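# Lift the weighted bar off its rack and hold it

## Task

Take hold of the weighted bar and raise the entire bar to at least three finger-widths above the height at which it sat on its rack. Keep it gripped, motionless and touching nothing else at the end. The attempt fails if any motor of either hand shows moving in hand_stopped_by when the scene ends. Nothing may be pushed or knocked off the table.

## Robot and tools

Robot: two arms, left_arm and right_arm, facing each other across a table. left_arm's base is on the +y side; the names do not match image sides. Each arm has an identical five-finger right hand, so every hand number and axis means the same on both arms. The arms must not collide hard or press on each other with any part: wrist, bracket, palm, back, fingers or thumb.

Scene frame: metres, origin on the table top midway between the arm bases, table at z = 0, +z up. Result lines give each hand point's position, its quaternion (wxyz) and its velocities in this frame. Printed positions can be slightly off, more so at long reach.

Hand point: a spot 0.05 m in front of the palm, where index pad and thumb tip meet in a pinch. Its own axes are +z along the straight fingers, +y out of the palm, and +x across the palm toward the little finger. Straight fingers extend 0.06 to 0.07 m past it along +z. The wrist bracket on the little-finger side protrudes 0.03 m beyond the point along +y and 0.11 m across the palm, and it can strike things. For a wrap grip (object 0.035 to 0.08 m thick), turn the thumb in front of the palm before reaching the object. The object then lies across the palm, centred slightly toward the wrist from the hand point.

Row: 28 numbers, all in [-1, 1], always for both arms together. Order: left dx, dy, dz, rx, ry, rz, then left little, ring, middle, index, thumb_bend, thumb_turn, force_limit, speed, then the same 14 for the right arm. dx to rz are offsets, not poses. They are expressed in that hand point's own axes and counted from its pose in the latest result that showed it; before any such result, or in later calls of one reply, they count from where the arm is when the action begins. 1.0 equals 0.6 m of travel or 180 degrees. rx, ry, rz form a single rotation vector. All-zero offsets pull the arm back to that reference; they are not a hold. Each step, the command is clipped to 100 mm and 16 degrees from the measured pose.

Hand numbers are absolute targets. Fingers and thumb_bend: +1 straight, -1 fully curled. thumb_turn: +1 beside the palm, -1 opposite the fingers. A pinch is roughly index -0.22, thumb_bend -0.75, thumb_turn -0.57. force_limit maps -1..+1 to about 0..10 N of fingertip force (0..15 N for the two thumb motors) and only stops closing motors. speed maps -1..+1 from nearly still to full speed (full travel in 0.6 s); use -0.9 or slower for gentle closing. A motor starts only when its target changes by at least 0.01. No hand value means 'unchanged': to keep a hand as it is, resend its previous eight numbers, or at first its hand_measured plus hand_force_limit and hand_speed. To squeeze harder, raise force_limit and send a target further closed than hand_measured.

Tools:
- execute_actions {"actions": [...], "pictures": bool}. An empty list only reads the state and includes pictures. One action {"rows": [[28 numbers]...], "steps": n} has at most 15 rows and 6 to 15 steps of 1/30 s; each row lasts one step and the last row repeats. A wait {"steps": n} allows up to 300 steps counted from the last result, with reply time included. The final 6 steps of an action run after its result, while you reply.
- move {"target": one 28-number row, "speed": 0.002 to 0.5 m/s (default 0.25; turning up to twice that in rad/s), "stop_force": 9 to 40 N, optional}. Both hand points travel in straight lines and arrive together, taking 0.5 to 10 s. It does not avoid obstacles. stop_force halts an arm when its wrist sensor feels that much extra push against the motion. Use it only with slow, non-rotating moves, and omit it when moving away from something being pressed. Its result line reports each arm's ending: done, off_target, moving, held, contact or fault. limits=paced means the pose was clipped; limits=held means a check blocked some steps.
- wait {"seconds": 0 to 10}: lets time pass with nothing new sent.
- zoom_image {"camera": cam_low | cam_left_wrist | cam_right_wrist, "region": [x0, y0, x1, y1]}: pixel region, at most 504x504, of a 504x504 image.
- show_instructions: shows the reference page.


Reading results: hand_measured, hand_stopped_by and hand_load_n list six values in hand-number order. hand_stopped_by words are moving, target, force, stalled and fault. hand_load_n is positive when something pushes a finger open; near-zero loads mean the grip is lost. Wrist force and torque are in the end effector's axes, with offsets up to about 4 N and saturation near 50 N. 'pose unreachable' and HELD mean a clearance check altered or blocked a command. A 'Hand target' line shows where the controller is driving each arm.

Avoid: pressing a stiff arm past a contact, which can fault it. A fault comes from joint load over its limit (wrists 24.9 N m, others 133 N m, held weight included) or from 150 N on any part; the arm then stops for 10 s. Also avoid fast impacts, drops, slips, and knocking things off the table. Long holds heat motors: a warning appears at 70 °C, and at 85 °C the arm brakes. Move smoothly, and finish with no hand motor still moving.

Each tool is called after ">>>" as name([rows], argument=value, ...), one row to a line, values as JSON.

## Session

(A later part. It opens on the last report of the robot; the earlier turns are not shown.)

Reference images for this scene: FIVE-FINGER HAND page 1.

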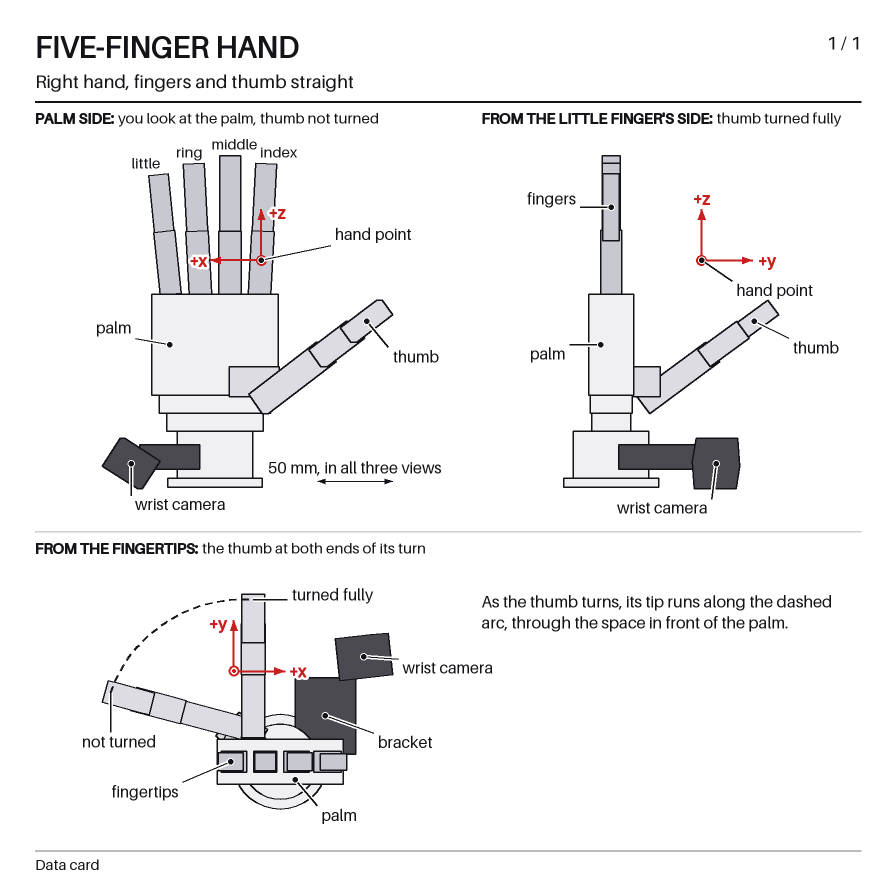

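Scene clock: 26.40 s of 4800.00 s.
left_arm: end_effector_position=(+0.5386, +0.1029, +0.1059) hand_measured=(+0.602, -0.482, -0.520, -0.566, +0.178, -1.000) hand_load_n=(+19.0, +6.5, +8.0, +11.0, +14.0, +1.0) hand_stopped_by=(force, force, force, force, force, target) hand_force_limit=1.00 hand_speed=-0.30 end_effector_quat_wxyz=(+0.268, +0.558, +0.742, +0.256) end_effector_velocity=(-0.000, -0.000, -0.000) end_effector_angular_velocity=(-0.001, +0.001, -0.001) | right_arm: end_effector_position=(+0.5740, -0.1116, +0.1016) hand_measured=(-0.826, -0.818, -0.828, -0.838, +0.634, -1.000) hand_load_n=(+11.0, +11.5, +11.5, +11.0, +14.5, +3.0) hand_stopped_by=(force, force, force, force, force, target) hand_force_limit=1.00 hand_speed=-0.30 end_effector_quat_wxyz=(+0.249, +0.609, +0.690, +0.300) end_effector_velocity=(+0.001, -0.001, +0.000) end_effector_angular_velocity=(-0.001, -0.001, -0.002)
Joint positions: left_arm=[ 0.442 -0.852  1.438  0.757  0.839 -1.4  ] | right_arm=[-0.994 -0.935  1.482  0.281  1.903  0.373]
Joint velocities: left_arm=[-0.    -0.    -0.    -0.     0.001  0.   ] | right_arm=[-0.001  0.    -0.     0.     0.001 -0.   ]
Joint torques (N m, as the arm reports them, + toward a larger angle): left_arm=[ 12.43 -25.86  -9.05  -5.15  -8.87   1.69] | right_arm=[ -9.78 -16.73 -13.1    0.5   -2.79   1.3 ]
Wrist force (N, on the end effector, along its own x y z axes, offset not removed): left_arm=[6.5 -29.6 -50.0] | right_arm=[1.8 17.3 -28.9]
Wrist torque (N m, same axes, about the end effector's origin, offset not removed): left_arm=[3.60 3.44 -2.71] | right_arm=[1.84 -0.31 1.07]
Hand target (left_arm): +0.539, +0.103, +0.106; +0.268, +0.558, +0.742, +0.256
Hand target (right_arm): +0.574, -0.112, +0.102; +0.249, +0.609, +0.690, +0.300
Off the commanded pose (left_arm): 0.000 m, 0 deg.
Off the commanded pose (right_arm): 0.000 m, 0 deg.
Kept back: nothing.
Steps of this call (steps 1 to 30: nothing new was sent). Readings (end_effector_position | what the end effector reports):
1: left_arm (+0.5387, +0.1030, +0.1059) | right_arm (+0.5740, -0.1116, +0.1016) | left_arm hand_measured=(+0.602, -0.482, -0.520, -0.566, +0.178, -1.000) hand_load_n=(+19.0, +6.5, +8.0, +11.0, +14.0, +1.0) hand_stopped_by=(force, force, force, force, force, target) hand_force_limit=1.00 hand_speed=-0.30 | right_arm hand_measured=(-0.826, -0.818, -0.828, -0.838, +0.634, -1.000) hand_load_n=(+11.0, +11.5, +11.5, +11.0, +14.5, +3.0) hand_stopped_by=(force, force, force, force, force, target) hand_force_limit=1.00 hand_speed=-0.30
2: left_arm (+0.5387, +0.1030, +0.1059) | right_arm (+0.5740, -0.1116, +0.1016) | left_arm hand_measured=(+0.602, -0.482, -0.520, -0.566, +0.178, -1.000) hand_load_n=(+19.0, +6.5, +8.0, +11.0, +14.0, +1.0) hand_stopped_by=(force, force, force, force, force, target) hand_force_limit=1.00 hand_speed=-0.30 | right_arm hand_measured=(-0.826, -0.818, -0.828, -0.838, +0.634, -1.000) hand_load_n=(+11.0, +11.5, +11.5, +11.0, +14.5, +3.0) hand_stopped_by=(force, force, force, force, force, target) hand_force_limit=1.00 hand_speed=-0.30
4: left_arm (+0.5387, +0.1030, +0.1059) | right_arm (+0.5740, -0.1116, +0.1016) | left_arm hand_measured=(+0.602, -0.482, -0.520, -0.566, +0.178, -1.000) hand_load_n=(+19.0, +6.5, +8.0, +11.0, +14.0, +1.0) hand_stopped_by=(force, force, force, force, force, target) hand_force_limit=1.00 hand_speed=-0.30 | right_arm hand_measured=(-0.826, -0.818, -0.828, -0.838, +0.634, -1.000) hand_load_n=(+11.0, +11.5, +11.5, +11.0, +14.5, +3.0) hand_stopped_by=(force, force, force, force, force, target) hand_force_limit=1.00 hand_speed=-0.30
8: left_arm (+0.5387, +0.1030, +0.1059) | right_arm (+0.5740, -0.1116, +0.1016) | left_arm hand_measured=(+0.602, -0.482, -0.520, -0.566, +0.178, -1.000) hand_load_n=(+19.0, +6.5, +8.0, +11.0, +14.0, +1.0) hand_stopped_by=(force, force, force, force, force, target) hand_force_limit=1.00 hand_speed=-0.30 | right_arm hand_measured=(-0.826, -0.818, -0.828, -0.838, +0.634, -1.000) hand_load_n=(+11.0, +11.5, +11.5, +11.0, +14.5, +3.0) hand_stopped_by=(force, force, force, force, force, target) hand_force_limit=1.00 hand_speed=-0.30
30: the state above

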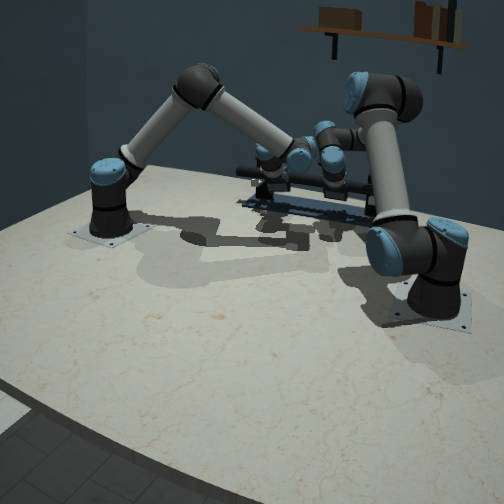

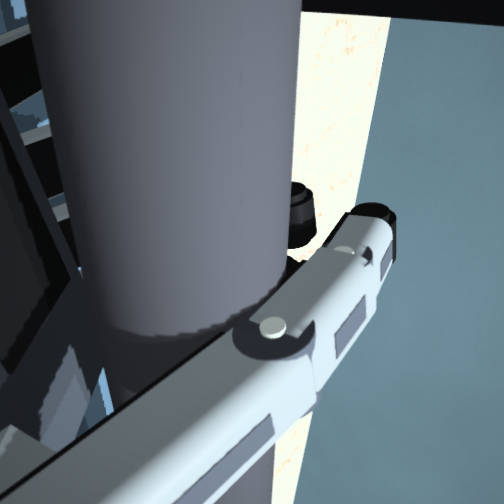

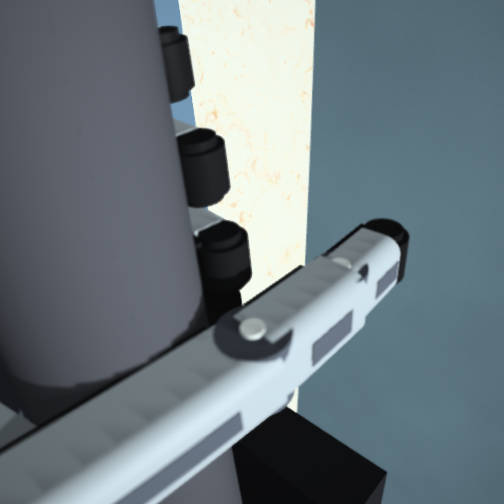

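>>> move(target=[-0.02,0.147,-0.21,0,0,0,-1,-1,-1,-1,-1,-1,1,-0.3, 0.01,0.156,-0.197,0,0,0,-1,-1,-1,-1,-1,-1,1,-0.3], speed=0.04)

>>> move(target=[0,0,0,0,0,0,-0.97,-0.97,-0.97,-0.97,-0.97,-1,1,-0.6, 0,0,0,0,0,0,-0.97,-0.97,-0.97,-0.97,-0.97,-1,1,-0.6])

>>> execute_actions([
  {"steps":60},
], pictures=true)

Scene clock: 38.70 s of 4800.00 s.
left_arm: end_effector_position=(+0.5489, +0.1009, +0.1614) hand_measured=(+0.712, -0.474, -0.520, -0.568, +0.920, -1.000) hand_load_n=(+0.0, +16.0, +0.0, +0.0, +25.5, -2.5) hand_stopped_by=(force, force, force, force, force, target) hand_force_limit=1.00 hand_speed=-0.30 end_effector_quat_wxyz=(+0.312, +0.534, +0.733, +0.283) end_effector_velocity=(+0.000, +0.000, +0.000) end_effector_angular_velocity=(-0.001, -0.000, +0.000) | right_arm: end_effector_position=(+0.5560, -0.1103, +0.2304) hand_measured=(-0.594, -0.678, -0.738, -0.782, +0.896, -1.002) hand_load_n=(+20.0, +22.0, +22.0, +19.0, +32.5, -17.0) hand_stopped_by=(force, force, force, force, force, target) hand_force_limit=1.00 hand_speed=-0.30 end_effector_quat_wxyz=(+0.246, +0.611, +0.696, +0.287) end_effector_velocity=(+0.001, -0.001, -0.000) end_effector_angular_velocity=(-0.001, +0.001, -0.001)
Joint positions: left_arm=[ 0.433 -0.897  1.413  0.772  0.737 -1.402] | right_arm=[-0.971 -1.068  1.333  0.599  1.919  0.391]
Joint velocities: left_arm=[ 0.001 -0.    -0.001 -0.     0.     0.   ] | right_arm=[-0.001  0.001 -0.     0.    -0.    -0.   ]
Joint torques (N m, as the arm reports them, + toward a larger angle): left_arm=[ 12.51 -12.84  -8.62   0.2    5.94   0.15] | right_arm=[   2.64 -143.63  -88.71  -21.68   -1.41   19.56]
Wrist force (N, on the end effector, along its own x y z axes, offset not removed): left_arm=[6.9 15.7 -50.0] | right_arm=[-8.1 -50.0 50.0]
Wrist torque (N m, same axes, about the end effector's origin, offset not removed): left_arm=[-1.61 -1.83 0.06] | right_arm=[-0.54 -10.32 -12.03]
Hand target (left_arm): +0.549, +0.101, +0.160; +0.311, +0.534, +0.734, +0.282
Hand target (right_arm): +0.554, -0.112, +0.251; +0.249, +0.610, +0.690, +0.300
Off the commanded pose (left_arm): 0.103 m, 7 deg.
Off the commanded pose (right_arm): 0.021 m, 2 deg.
FORCE FAULT: contact force on the left arm reached its limit, and that arm stopped for 10 seconds. The contact can be on any part of that arm, not only on its tool. That arm's remaining commands of this call were not run. That arm holds still and accepts commands again. Move the arm away from the contact; if what it grips holds it there, let go first. Pushing or pulling that hard again can fault the arm again.
Kept back: nothing.
move: fault (left_arm), off_target (right_arm); limits=held; held on 44 of 152 steps (left_arm)
pose unreachable (left arm): on one or more control steps of this call this arm could not follow its commanded pose, so it was not sent that pose on those steps. It may still have moved: this result reports where it is.
cause: the commanded pose would bring a part of the arm too close to another arm (a part of this arm just beyond joint 4 (wrist 1) and a part of the other arm just beyond its joint 4 (wrist 1)).

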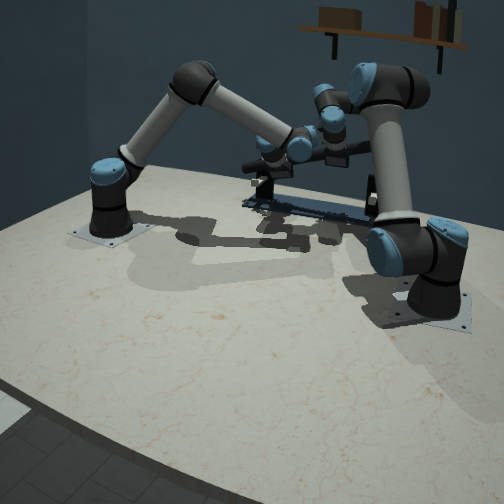

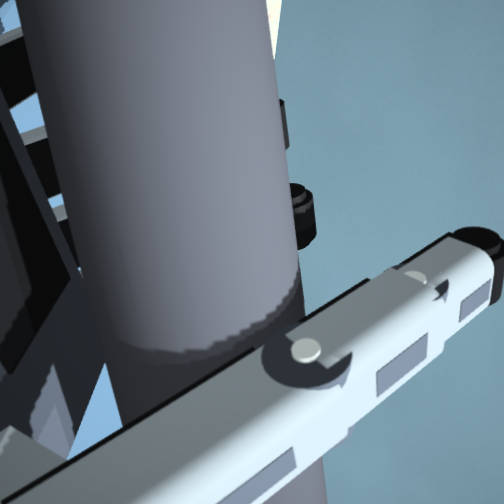

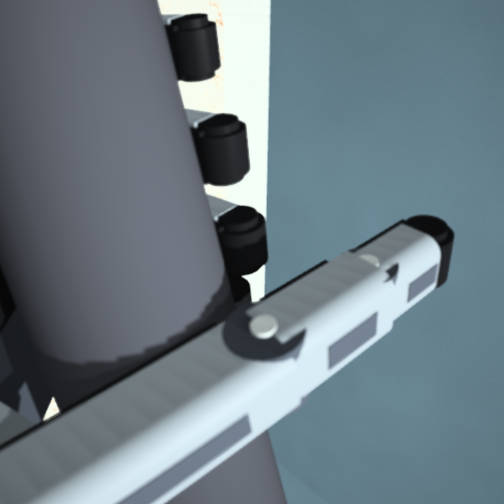

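not run: a fault stop came before this call.

not run: a fault stop came before this call.

>>> move(target=[0,0,0,0,0,0,-1,-1,-1,-1,-1,-1,1,-0.3, -0.002,-0.082,0.08,0,0,0,-1,-1,-1,-1,-1,-1,1,-0.3], speed=0.02)

Scene clock: 42.90 s of 4800.00 s.
left_arm: end_effector_position=(+0.5489, +0.1009, +0.1615) hand_measured=(+0.712, -0.476, -0.520, -0.568, +0.894, -1.000) hand_load_n=(+0.0, +6.5, +0.0, +0.0, +0.0, +0.0) hand_stopped_by=(force, force, force, force, force, target) hand_force_limit=1.00 hand_speed=-0.30 end_effector_quat_wxyz=(+0.312, +0.534, +0.733, +0.283) end_effector_velocity=(-0.000, -0.001, -0.000) end_effector_angular_velocity=(+0.000, +0.002, -0.001) | right_arm: end_effector_position=(+0.5548, -0.1110, +0.1718) hand_measured=(-0.596, -0.680, -0.742, -0.782, +0.870, -1.000) hand_load_n=(+0.0, +1.5, +4.0, +2.0, +0.0, +0.0) hand_stopped_by=(force, force, force, force, force, target) hand_force_limit=1.00 hand_speed=-0.30 end_effector_quat_wxyz=(+0.246, +0.611, +0.696, +0.287) end_effector_velocity=(-0.000, +0.000, -0.000) end_effector_angular_velocity=(-0.000, -0.000, +0.000)
Joint positions: left_arm=[ 0.433 -0.897  1.413  0.772  0.737 -1.402] | right_arm=[-0.971 -1.026  1.424  0.465  1.919  0.392]
Joint velocities: left_arm=[-0.001  0.    -0.001  0.001  0.002  0.   ] | right_arm=[ 0.001  0.    -0.     0.     0.001  0.001]
Joint torques (N m, as the arm reports them, + toward a larger angle): left_arm=[ 14.18 -47.1  -14.68  -1.64  -5.14   0.23] | right_arm=[ 11.06 -47.91 -18.78   1.85  -0.21   1.5 ]
Wrist force (N, on the end effector, along its own x y z axes, offset not removed): left_arm=[10.2 -16.5 1.9] | right_arm=[-9.1 5.0 9.5]
Wrist torque (N m, same axes, about the end effector's origin, offset not removed): left_arm=[-1.29 -0.84 1.25] | right_arm=[0.42 0.32 0.07]
Hand target (left_arm): +0.549, +0.101, +0.161; +0.312, +0.534, +0.733, +0.283
Hand target (right_arm): +0.555, -0.111, +0.172; +0.246, +0.611, +0.696, +0.287
Off the commanded pose (left_arm): 0.000 m, 0 deg.
Off the commanded pose (right_arm): 0.010 m, 0 deg.
Kept back: nothing.
move: held (right_arm); limits=held; held on 17 of 111 steps (right_arm), including the last (right_arm)
pose unreachable (right arm): on one or more control steps of this call this arm could not follow its commanded pose, so it was not sent that pose on those steps. On the call's last step it was still not sent that pose. It may still have moved: this result reports where it is.
cause: the commanded pose would bring a part of the arm too close to another arm (a part of this arm just beyond joint 4 (wrist 1) and a part of the other arm just beyond its joint 4 (wrist 1)).

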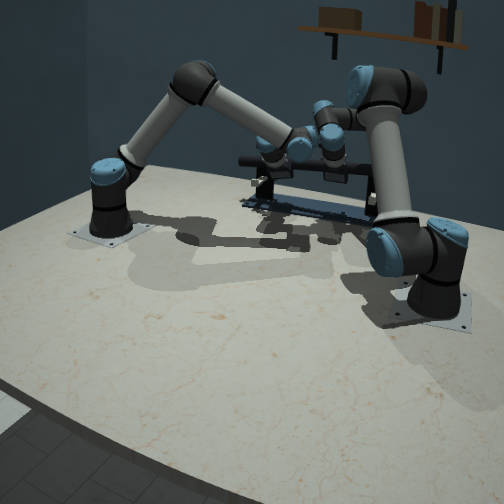

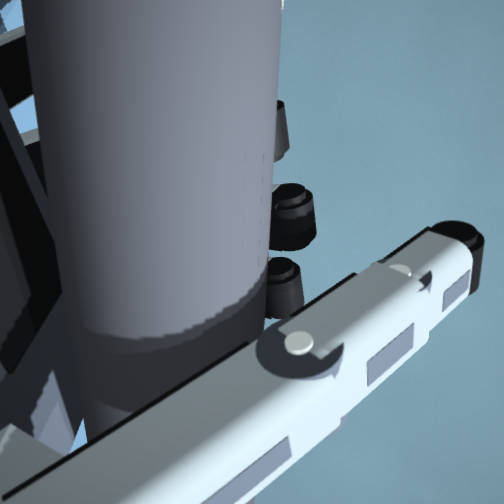

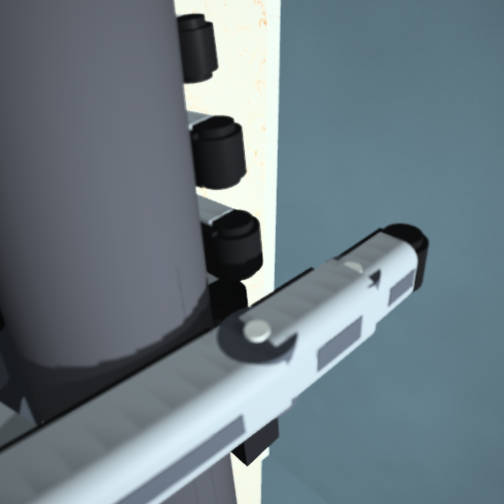

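>>> move(target=[0.04,0.005,0,0,0,0,-1,-1,-1,-1,-1,-1,1,-0.3, -0.03,0,0,0,0,0,-1,-1,-1,-1,-1,-1,1,-0.3], speed=0.008, stop_force=22)

Scene clock: 46.37 s of 4800.00 s.
left_arm: end_effector_position=(+0.5483, +0.1047, +0.1612) hand_measured=(+0.712, -0.476, -0.520, -0.568, +0.894, -1.000) hand_load_n=(+0.5, +2.5, +0.0, +0.0, +0.0, +0.0) hand_stopped_by=(force, force, force, force, force, target) hand_force_limit=1.00 hand_speed=-0.30 end_effector_quat_wxyz=(+0.312, +0.534, +0.733, +0.283) end_effector_velocity=(+0.001, +0.000, +0.000) end_effector_angular_velocity=(-0.000, -0.000, +0.001) | right_arm: end_effector_position=(+0.5571, -0.1287, +0.1717) hand_measured=(-0.596, -0.680, -0.742, -0.782, +0.870, -1.000) hand_load_n=(+0.0, +0.5, +3.5, +2.5, +0.0, +0.0) hand_stopped_by=(force, force, force, force, force, target) hand_force_limit=1.00 hand_speed=-0.30 end_effector_quat_wxyz=(+0.246, +0.611, +0.696, +0.287) end_effector_velocity=(-0.000, -0.001, +0.000) end_effector_angular_velocity=(-0.001, -0.000, +0.002)
Joint positions: left_arm=[ 0.435 -0.904  1.426  0.764  0.738 -1.4  ] | right_arm=[-1.002 -1.055  1.47   0.441  1.899  0.367]
Joint velocities: left_arm=[ 0.001  0.    -0.001  0.001 -0.     0.   ] | right_arm=[-0.002 -0.003  0.004 -0.002 -0.002 -0.004]
Joint torques (N m, as the arm reports them, + toward a larger angle): left_arm=[ -1.54 -38.63 -19.22   6.1   -3.37  -1.99] | right_arm=[ -8.98 -58.04  -9.84  -0.71   1.6   -2.38]
Wrist force (N, on the end effector, along its own x y z axes, offset not removed): left_arm=[-15.0 -10.7 2.4] | right_arm=[5.8 -5.5 8.3]
Wrist torque (N m, same axes, about the end effector's origin, offset not removed): left_arm=[-0.51 -0.55 -0.16] | right_arm=[-0.52 -0.08 0.20]
Hand target (left_arm): +0.548, +0.105, +0.161; +0.312, +0.534, +0.733, +0.283
Hand target (right_arm): +0.557, -0.129, +0.172; +0.246, +0.611, +0.696, +0.287
Off the commanded pose (left_arm): 0.020 m, 0 deg.
Off the commanded pose (right_arm): 0.000 m, 0 deg.
Kept back: nothing.
move: contact (left_arm)

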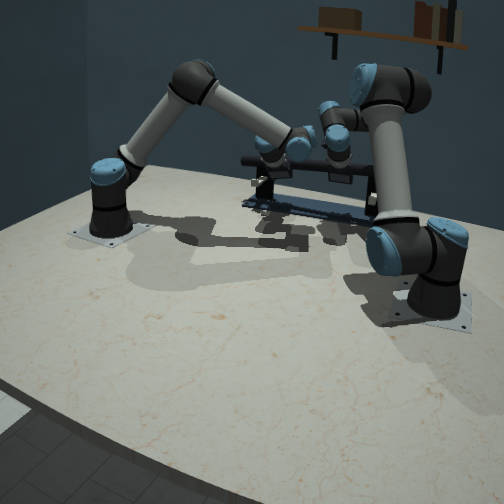

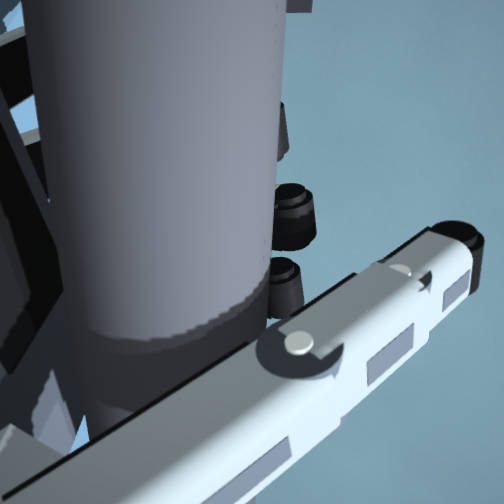

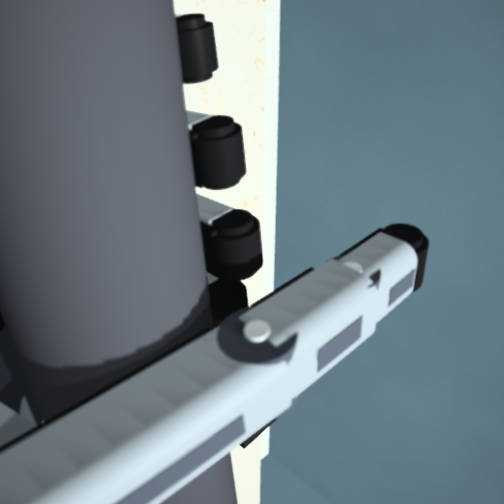

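>>> move(target=[-0.005,0,0,0,0,0,-0.97,-0.97,-0.97,-0.97,-0.97,-0.98,1,-0.5, 0,0,0,0,0,0,-0.97,-0.97,-0.97,-0.97,-0.97,-0.98,1,-0.5], speed=0.005)

>>> move(target=[-0.02,0.115,-0.12,0,0,0,-0.97,-0.97,-0.97,-0.97,-0.97,-0.98,1,-0.5, 0.003,0.093,-0.118,0,0,0,-0.97,-0.97,-0.97,-0.97,-0.97,-0.98,1,-0.5], speed=0.025, stop_force=35)

Scene clock: 47.90 s of 4800.00 s.
left_arm: end_effector_position=(+0.5490, +0.1019, +0.1617) hand_measured=(+0.634, -0.608, -0.686, -0.760, +0.538, -0.980) hand_load_n=(+0.0, +10.0, +12.0, +12.0, +14.5, -3.5) hand_stopped_by=(force, force, force, force, force, target) hand_force_limit=1.00 hand_speed=-0.50 end_effector_quat_wxyz=(+0.312, +0.534, +0.733, +0.283) end_effector_velocity=(-0.000, -0.001, -0.000) end_effector_angular_velocity=(-0.000, +0.000, -0.001) | right_arm: end_effector_position=(+0.5572, -0.1288, +0.1717) hand_measured=(-0.734, -0.756, -0.782, -0.832, +0.510, -0.978) hand_load_n=(+11.0, +8.0, +3.0, +10.5, +14.0, +11.5) hand_stopped_by=(force, force, force, force, force, target) hand_force_limit=1.00 hand_speed=-0.50 end_effector_quat_wxyz=(+0.246, +0.611, +0.696, +0.287) end_effector_velocity=(+0.000, +0.000, -0.002) end_effector_angular_velocity=(-0.001, +0.003, +0.001)
Joint positions: left_arm=[ 0.434 -0.899  1.416  0.77   0.737 -1.401] | right_arm=[-1.002 -1.055  1.47   0.441  1.899  0.367]
Joint velocities: left_arm=[-0.001  0.    -0.001  0.001  0.    -0.001] | right_arm=[-0.     0.002  0.     0.    -0.002 -0.   ]
Joint torques (N m, as the arm reports them, + toward a larger angle): left_arm=[-30.85 -46.72 -49.1   -2.99   0.51  -0.96] | right_arm=[ 38.9  -31.73 -30.96  -1.98 -13.56  -1.62]
Wrist force (N, on the end effector, along its own x y z axes, offset not removed): left_arm=[50.0 -10.9 6.7] | right_arm=[-50.0 8.0 3.2]
Wrist torque (N m, same axes, about the end effector's origin, offset not removed): left_arm=[-1.12 -1.29 2.41] | right_arm=[0.32 0.67 0.92]
Hand target (left_arm): +0.549, +0.102, +0.162; +0.312, +0.534, +0.733, +0.283
Hand target (right_arm): +0.557, -0.129, +0.172; +0.246, +0.611, +0.696, +0.287
Off the commanded pose (left_arm): 0.000 m, 0 deg.
Off the commanded pose (right_arm): 0.000 m, 0 deg.
Kept back: nothing.
move: done

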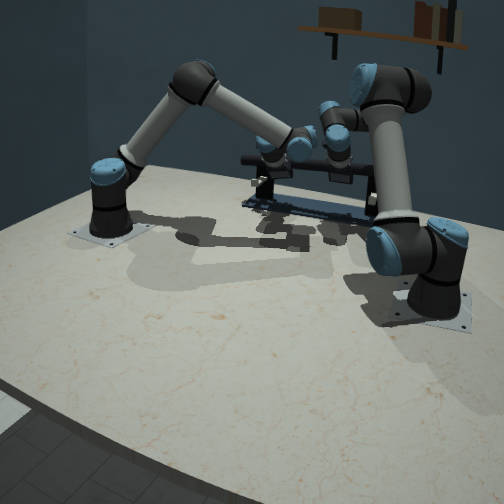

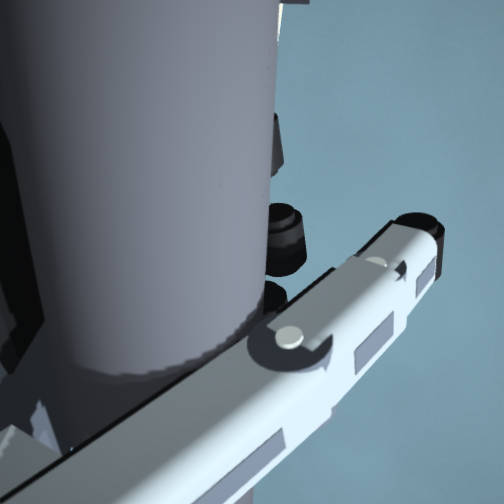

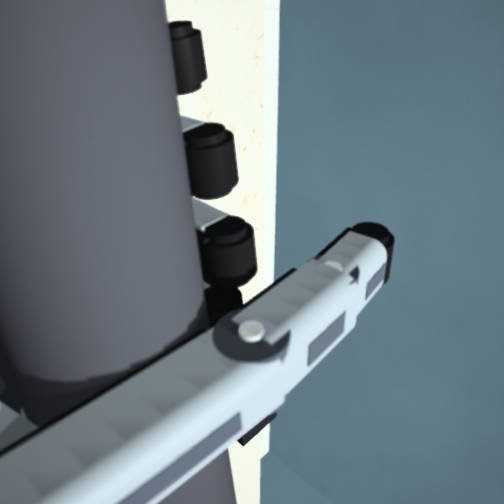

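Scene clock: 48.40 s of 4800.00 s.
left_arm: end_effector_position=(+0.5490, +0.1018, +0.1618) hand_measured=(+0.634, -0.608, -0.686, -0.760, +0.538, -0.980) hand_load_n=(+0.0, +10.0, +12.0, +11.5, +14.5, -3.5) hand_stopped_by=(force, force, force, force, force, target) hand_force_limit=1.00 hand_speed=-0.50 end_effector_quat_wxyz=(+0.312, +0.534, +0.733, +0.283) end_effector_velocity=(-0.000, +0.001, -0.001) end_effector_angular_velocity=(+0.002, +0.000, +0.000) | right_arm: end_effector_position=(+0.5572, -0.1288, +0.1718) hand_measured=(-0.734, -0.756, -0.782, -0.832, +0.510, -0.978) hand_load_n=(+11.0, +8.0, +3.0, +10.5, +14.0, +11.5) hand_stopped_by=(force, force, force, force, force, target) hand_force_limit=1.00 hand_speed=-0.50 end_effector_quat_wxyz=(+0.246, +0.611, +0.696, +0.287) end_effector_velocity=(+0.000, -0.001, +0.000) end_effector_angular_velocity=(+0.000, -0.000, -0.001)
Joint positions: left_arm=[ 0.434 -0.899  1.416  0.77   0.737 -1.401] | right_arm=[-1.002 -1.055  1.47   0.441  1.899  0.367]
Joint velocities: left_arm=[ 0.     0.001  0.002 -0.001 -0.001  0.   ] | right_arm=[-0.001 -0.001  0.001 -0.     0.     0.   ]
Joint torques (N m, as the arm reports them, + toward a larger angle): left_arm=[-23.83 -46.89 -30.68  -8.57   0.26   1.09] | right_arm=[ 34.25 -35.17 -14.75  -4.84 -12.59  -1.51]
Wrist force (N, on the end effector, along its own x y z axes, offset not removed): left_arm=[50.0 -10.0 5.1] | right_arm=[-50.0 9.0 4.1]
Wrist torque (N m, same axes, about the end effector's origin, offset not removed): left_arm=[-1.02 -1.16 2.38] | right_arm=[0.56 0.33 0.72]
Hand target (left_arm): +0.549, +0.102, +0.162; +0.312, +0.534, +0.733, +0.283
Hand target (right_arm): +0.557, -0.129, +0.172; +0.246, +0.611, +0.696, +0.287
Off the commanded pose (left_arm): 0.100 m, 0 deg.
Off the commanded pose (right_arm): 0.090 m, 0 deg.
Kept back: nothing.
move: contact (left_arm, right_arm)

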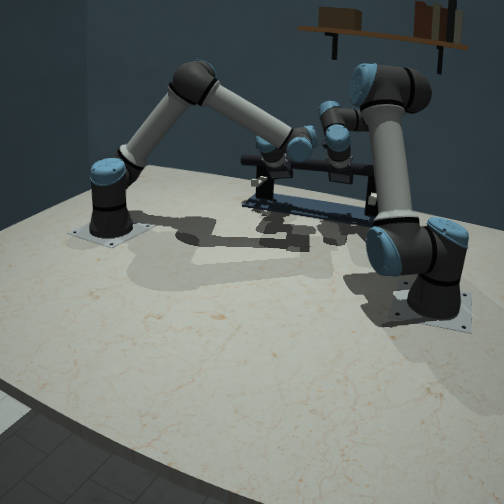

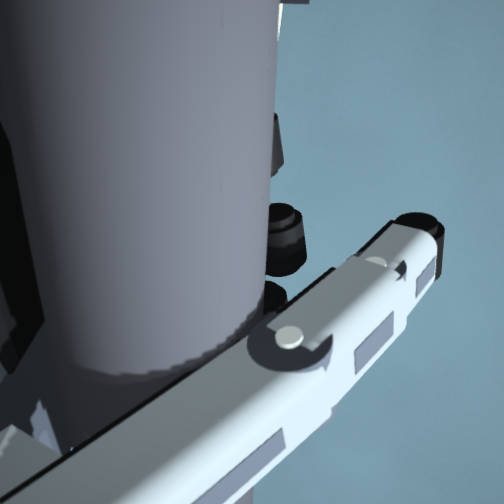

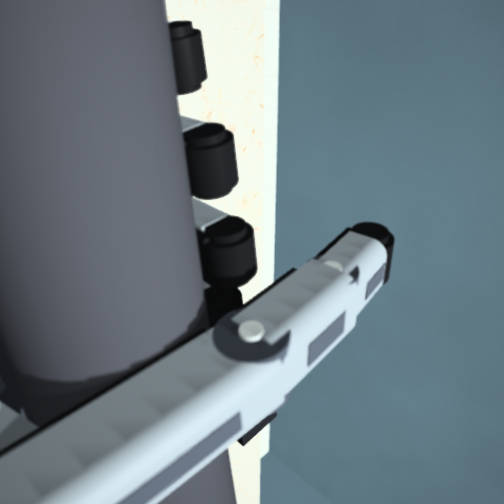

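>>> move(target=[-0.016,0.116,-0.12,0,0,0,-0.97,-0.97,-0.97,-0.97,-0.97,-0.98,1,-0.5, 0.003,0.093,-0.118,0,0,0,-0.97,-0.97,-0.97,-0.97,-0.97,-0.98,1,-0.5], speed=0.02)

Scene clock: 54.13 s of 4800.00 s.
left_arm: end_effector_position=(+0.5387, +0.1055, +0.2615) hand_measured=(+0.634, -0.608, -0.686, -0.760, +0.538, -0.980) hand_load_n=(+0.0, +5.5, +10.0, +12.0, +16.0, +15.0) hand_stopped_by=(force, force, force, force, force, target) hand_force_limit=1.00 hand_speed=-0.50 end_effector_quat_wxyz=(+0.312, +0.534, +0.733, +0.283) end_effector_velocity=(-0.001, -0.001, +0.003) end_effector_angular_velocity=(-0.001, +0.000, -0.001) | right_arm: end_effector_position=(+0.5475, -0.1290, +0.2612) hand_measured=(-0.734, -0.756, -0.782, -0.832, +0.510, -0.978) hand_load_n=(+9.5, +8.5, +4.5, +12.5, +14.5, +17.0) hand_stopped_by=(force, force, force, force, force, target) hand_force_limit=1.00 hand_speed=-0.50 end_effector_quat_wxyz=(+0.246, +0.611, +0.696, +0.287) end_effector_velocity=(-0.000, +0.000, +0.003) end_effector_angular_velocity=(+0.002, -0.000, +0.000)
Joint positions: left_arm=[ 0.417 -1.014  1.335  0.983  0.733 -1.425] | right_arm=[-0.991 -1.135  1.353  0.641  1.906  0.376]
Joint velocities: left_arm=[-0.001 -0.002 -0.004  0.006  0.001 -0.   ] | right_arm=[ 0.    -0.003 -0.004  0.006 -0.001  0.001]
Joint torques (N m, as the arm reports them, + toward a larger angle): left_arm=[  4.76 -77.53 -37.23   3.91 -10.49  -5.88] | right_arm=[  8.25 -39.87 -11.57   9.44   3.03  -0.58]
Wrist force (N, on the end effector, along its own x y z axes, offset not removed): left_arm=[-3.8 -43.0 8.8] | right_arm=[14.3 25.8 -1.3]
Wrist torque (N m, same axes, about the end effector's origin, offset not removed): left_arm=[-3.32 0.46 3.55] | right_arm=[1.58 -0.08 4.62]
Hand target (left_arm): +0.539, +0.106, +0.262; +0.312, +0.534, +0.733, +0.283
Hand target (right_arm): +0.547, -0.129, +0.261; +0.246, +0.611, +0.696, +0.287
Off the commanded pose (left_arm): 0.000 m, 0 deg.
Off the commanded pose (right_arm): 0.000 m, 0 deg.
Kept back: nothing.
move: done

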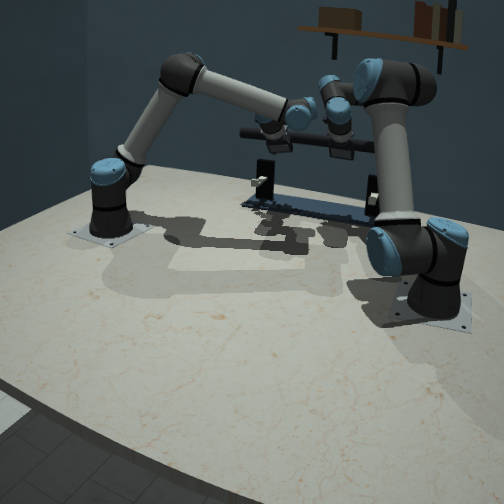

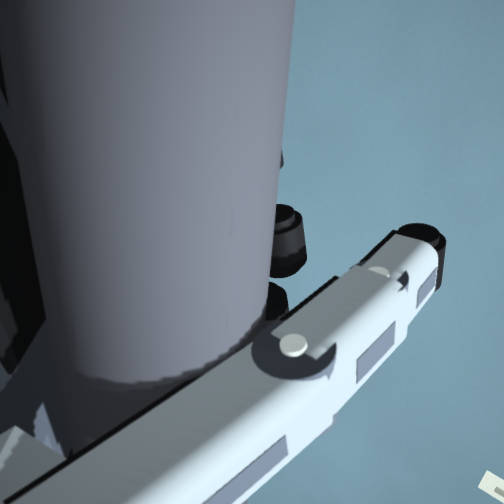

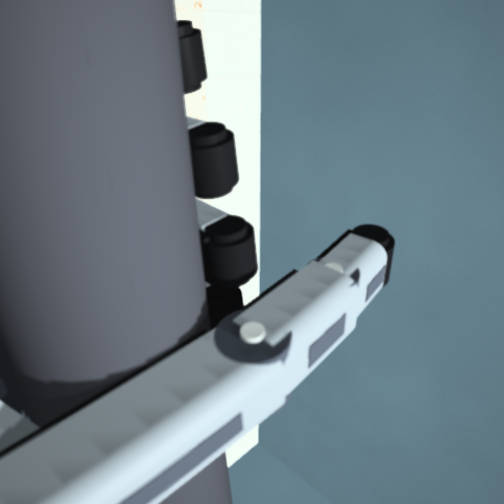

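The bar is lifted well clear, gripped and still.

>>> execute_actions([
  {"steps":45},
])

>>> finished_scene(scene=2)

Scene clock: 55.63 s of 4800.00 s.
left_arm: end_effector_position=(+0.5386, +0.1055, +0.2618) hand_measured=(+0.634, -0.608, -0.686, -0.760, +0.538, -0.980) hand_load_n=(+0.0, +5.5, +10.0, +12.0, +16.0, +15.0) hand_stopped_by=(force, force, force, force, force, target) hand_force_limit=1.00 hand_speed=-0.50 end_effector_quat_wxyz=(+0.312, +0.534, +0.733, +0.283) end_effector_velocity=(+0.000, +0.000, +0.000) end_effector_angular_velocity=(+0.002, -0.000, +0.000) | right_arm: end_effector_position=(+0.5475, -0.1290, +0.2614) hand_measured=(-0.734, -0.756, -0.782, -0.832, +0.510, -0.978) hand_load_n=(+9.5, +9.0, +4.5, +12.5, +15.0, +17.0) hand_stopped_by=(force, force, force, force, force, target) hand_force_limit=1.00 hand_speed=-0.50 end_effector_quat_wxyz=(+0.246, +0.611, +0.696, +0.287) end_effector_velocity=(-0.000, +0.000, -0.000) end_effector_angular_velocity=(-0.001, +0.000, +0.000)
Joint positions: left_arm=[ 0.417 -1.014  1.335  0.984  0.733 -1.425] | right_arm=[-0.991 -1.136  1.352  0.642  1.906  0.376]
Joint velocities: left_arm=[ 0.     0.    -0.     0.002 -0.001 -0.   ] | right_arm=[0.001 0.001 0.    0.    0.002 0.   ]
Joint torques (N m, as the arm reports them, + toward a larger angle): left_arm=[  6.21 -77.89 -36.92   4.32 -10.32  -5.88] | right_arm=[  7.33 -41.57 -12.09   9.44   3.17  -0.59]
Wrist force (N, on the end effector, along its own x y z axes, offset not removed): left_arm=[-5.5 -44.1 6.4] | right_arm=[15.0 27.2 3.1]
Wrist torque (N m, same axes, about the end effector's origin, offset not removed): left_arm=[-3.40 0.85 3.45] | right_arm=[1.31 -0.43 4.81]
Hand target (left_arm): +0.539, +0.106, +0.262; +0.312, +0.534, +0.733, +0.283
Hand target (right_arm): +0.547, -0.129, +0.261; +0.246, +0.611, +0.696, +0.287
Off the commanded pose (left_arm): 0.000 m, 0 deg.
Off the commanded pose (right_arm): 0.000 m, 0 deg.
Kept back: nothing.
Steps of this call (steps 1 to 45: nothing new was sent). Readings (end_effector_position | what the end effector reports):
1: left_arm (+0.5387, +0.1055, +0.2616) | right_arm (+0.5475, -0.1290, +0.2613) | left_arm hand_measured=(+0.634, -0.608, -0.686, -0.760, +0.538, -0.980) hand_load_n=(+0.0, +5.5, +10.0, +12.0, +16.0, +15.0) hand_stopped_by=(force, force, force, force, force, target) hand_force_limit=1.00 hand_speed=-0.50 | right_arm hand_measured=(-0.734, -0.756, -0.782, -0.832, +0.510, -0.978) hand_load_n=(+9.5, +8.5, +4.5, +12.5, +14.5, +17.0) hand_stopped_by=(force, force, force, force, force, target) hand_force_limit=1.00 hand_speed=-0.50
2: left_arm (+0.5387, +0.1055, +0.2616) | right_arm (+0.5475, -0.1290, +0.2613) | left_arm hand_measured=(+0.634, -0.608, -0.686, -0.760, +0.538, -0.980) hand_load_n=(+0.0, +5.5, +10.0, +12.0, +16.0, +15.0) hand_stopped_by=(force, force, force, force, force, target) hand_force_limit=1.00 hand_speed=-0.50 | right_arm hand_measured=(-0.734, -0.756, -0.782, -0.832, +0.510, -0.978) hand_load_n=(+9.5, +9.0, +4.5, +12.5, +15.0, +17.0) hand_stopped_by=(force, force, force, force, force, target) hand_force_limit=1.00 hand_speed=-0.50
4: left_arm (+0.5386, +0.1055, +0.2617) | right_arm (+0.5475, -0.1290, +0.2614) | left_arm hand_measured=(+0.634, -0.608, -0.686, -0.760, +0.538, -0.980) hand_load_n=(+0.0, +5.5, +10.0, +12.0, +16.0, +15.0) hand_stopped_by=(force, force, force, force, force, target) hand_force_limit=1.00 hand_speed=-0.50 | right_arm hand_measured=(-0.734, -0.756, -0.782, -0.832, +0.510, -0.978) hand_load_n=(+9.5, +9.0, +4.5, +12.5, +15.0, +17.0) hand_stopped_by=(force, force, force, force, force, target) hand_force_limit=1.00 hand_speed=-0.50
8: left_arm (+0.5386, +0.1055, +0.2618) | right_arm (+0.5475, -0.1290, +0.2614) | left_arm hand_measured=(+0.634, -0.608, -0.686, -0.760, +0.538, -0.980) hand_load_n=(+0.0, +5.5, +10.0, +12.0, +16.0, +15.0) hand_stopped_by=(force, force, force, force, force, target) hand_force_limit=1.00 hand_speed=-0.50 | right_arm hand_measured=(-0.734, -0.756, -0.782, -0.832, +0.510, -0.978) hand_load_n=(+9.5, +9.0, +4.5, +12.5, +15.0, +17.0) hand_stopped_by=(force, force, force, force, force, target) hand_force_limit=1.00 hand_speed=-0.50
45: the state above

The scene is finished: the task was done.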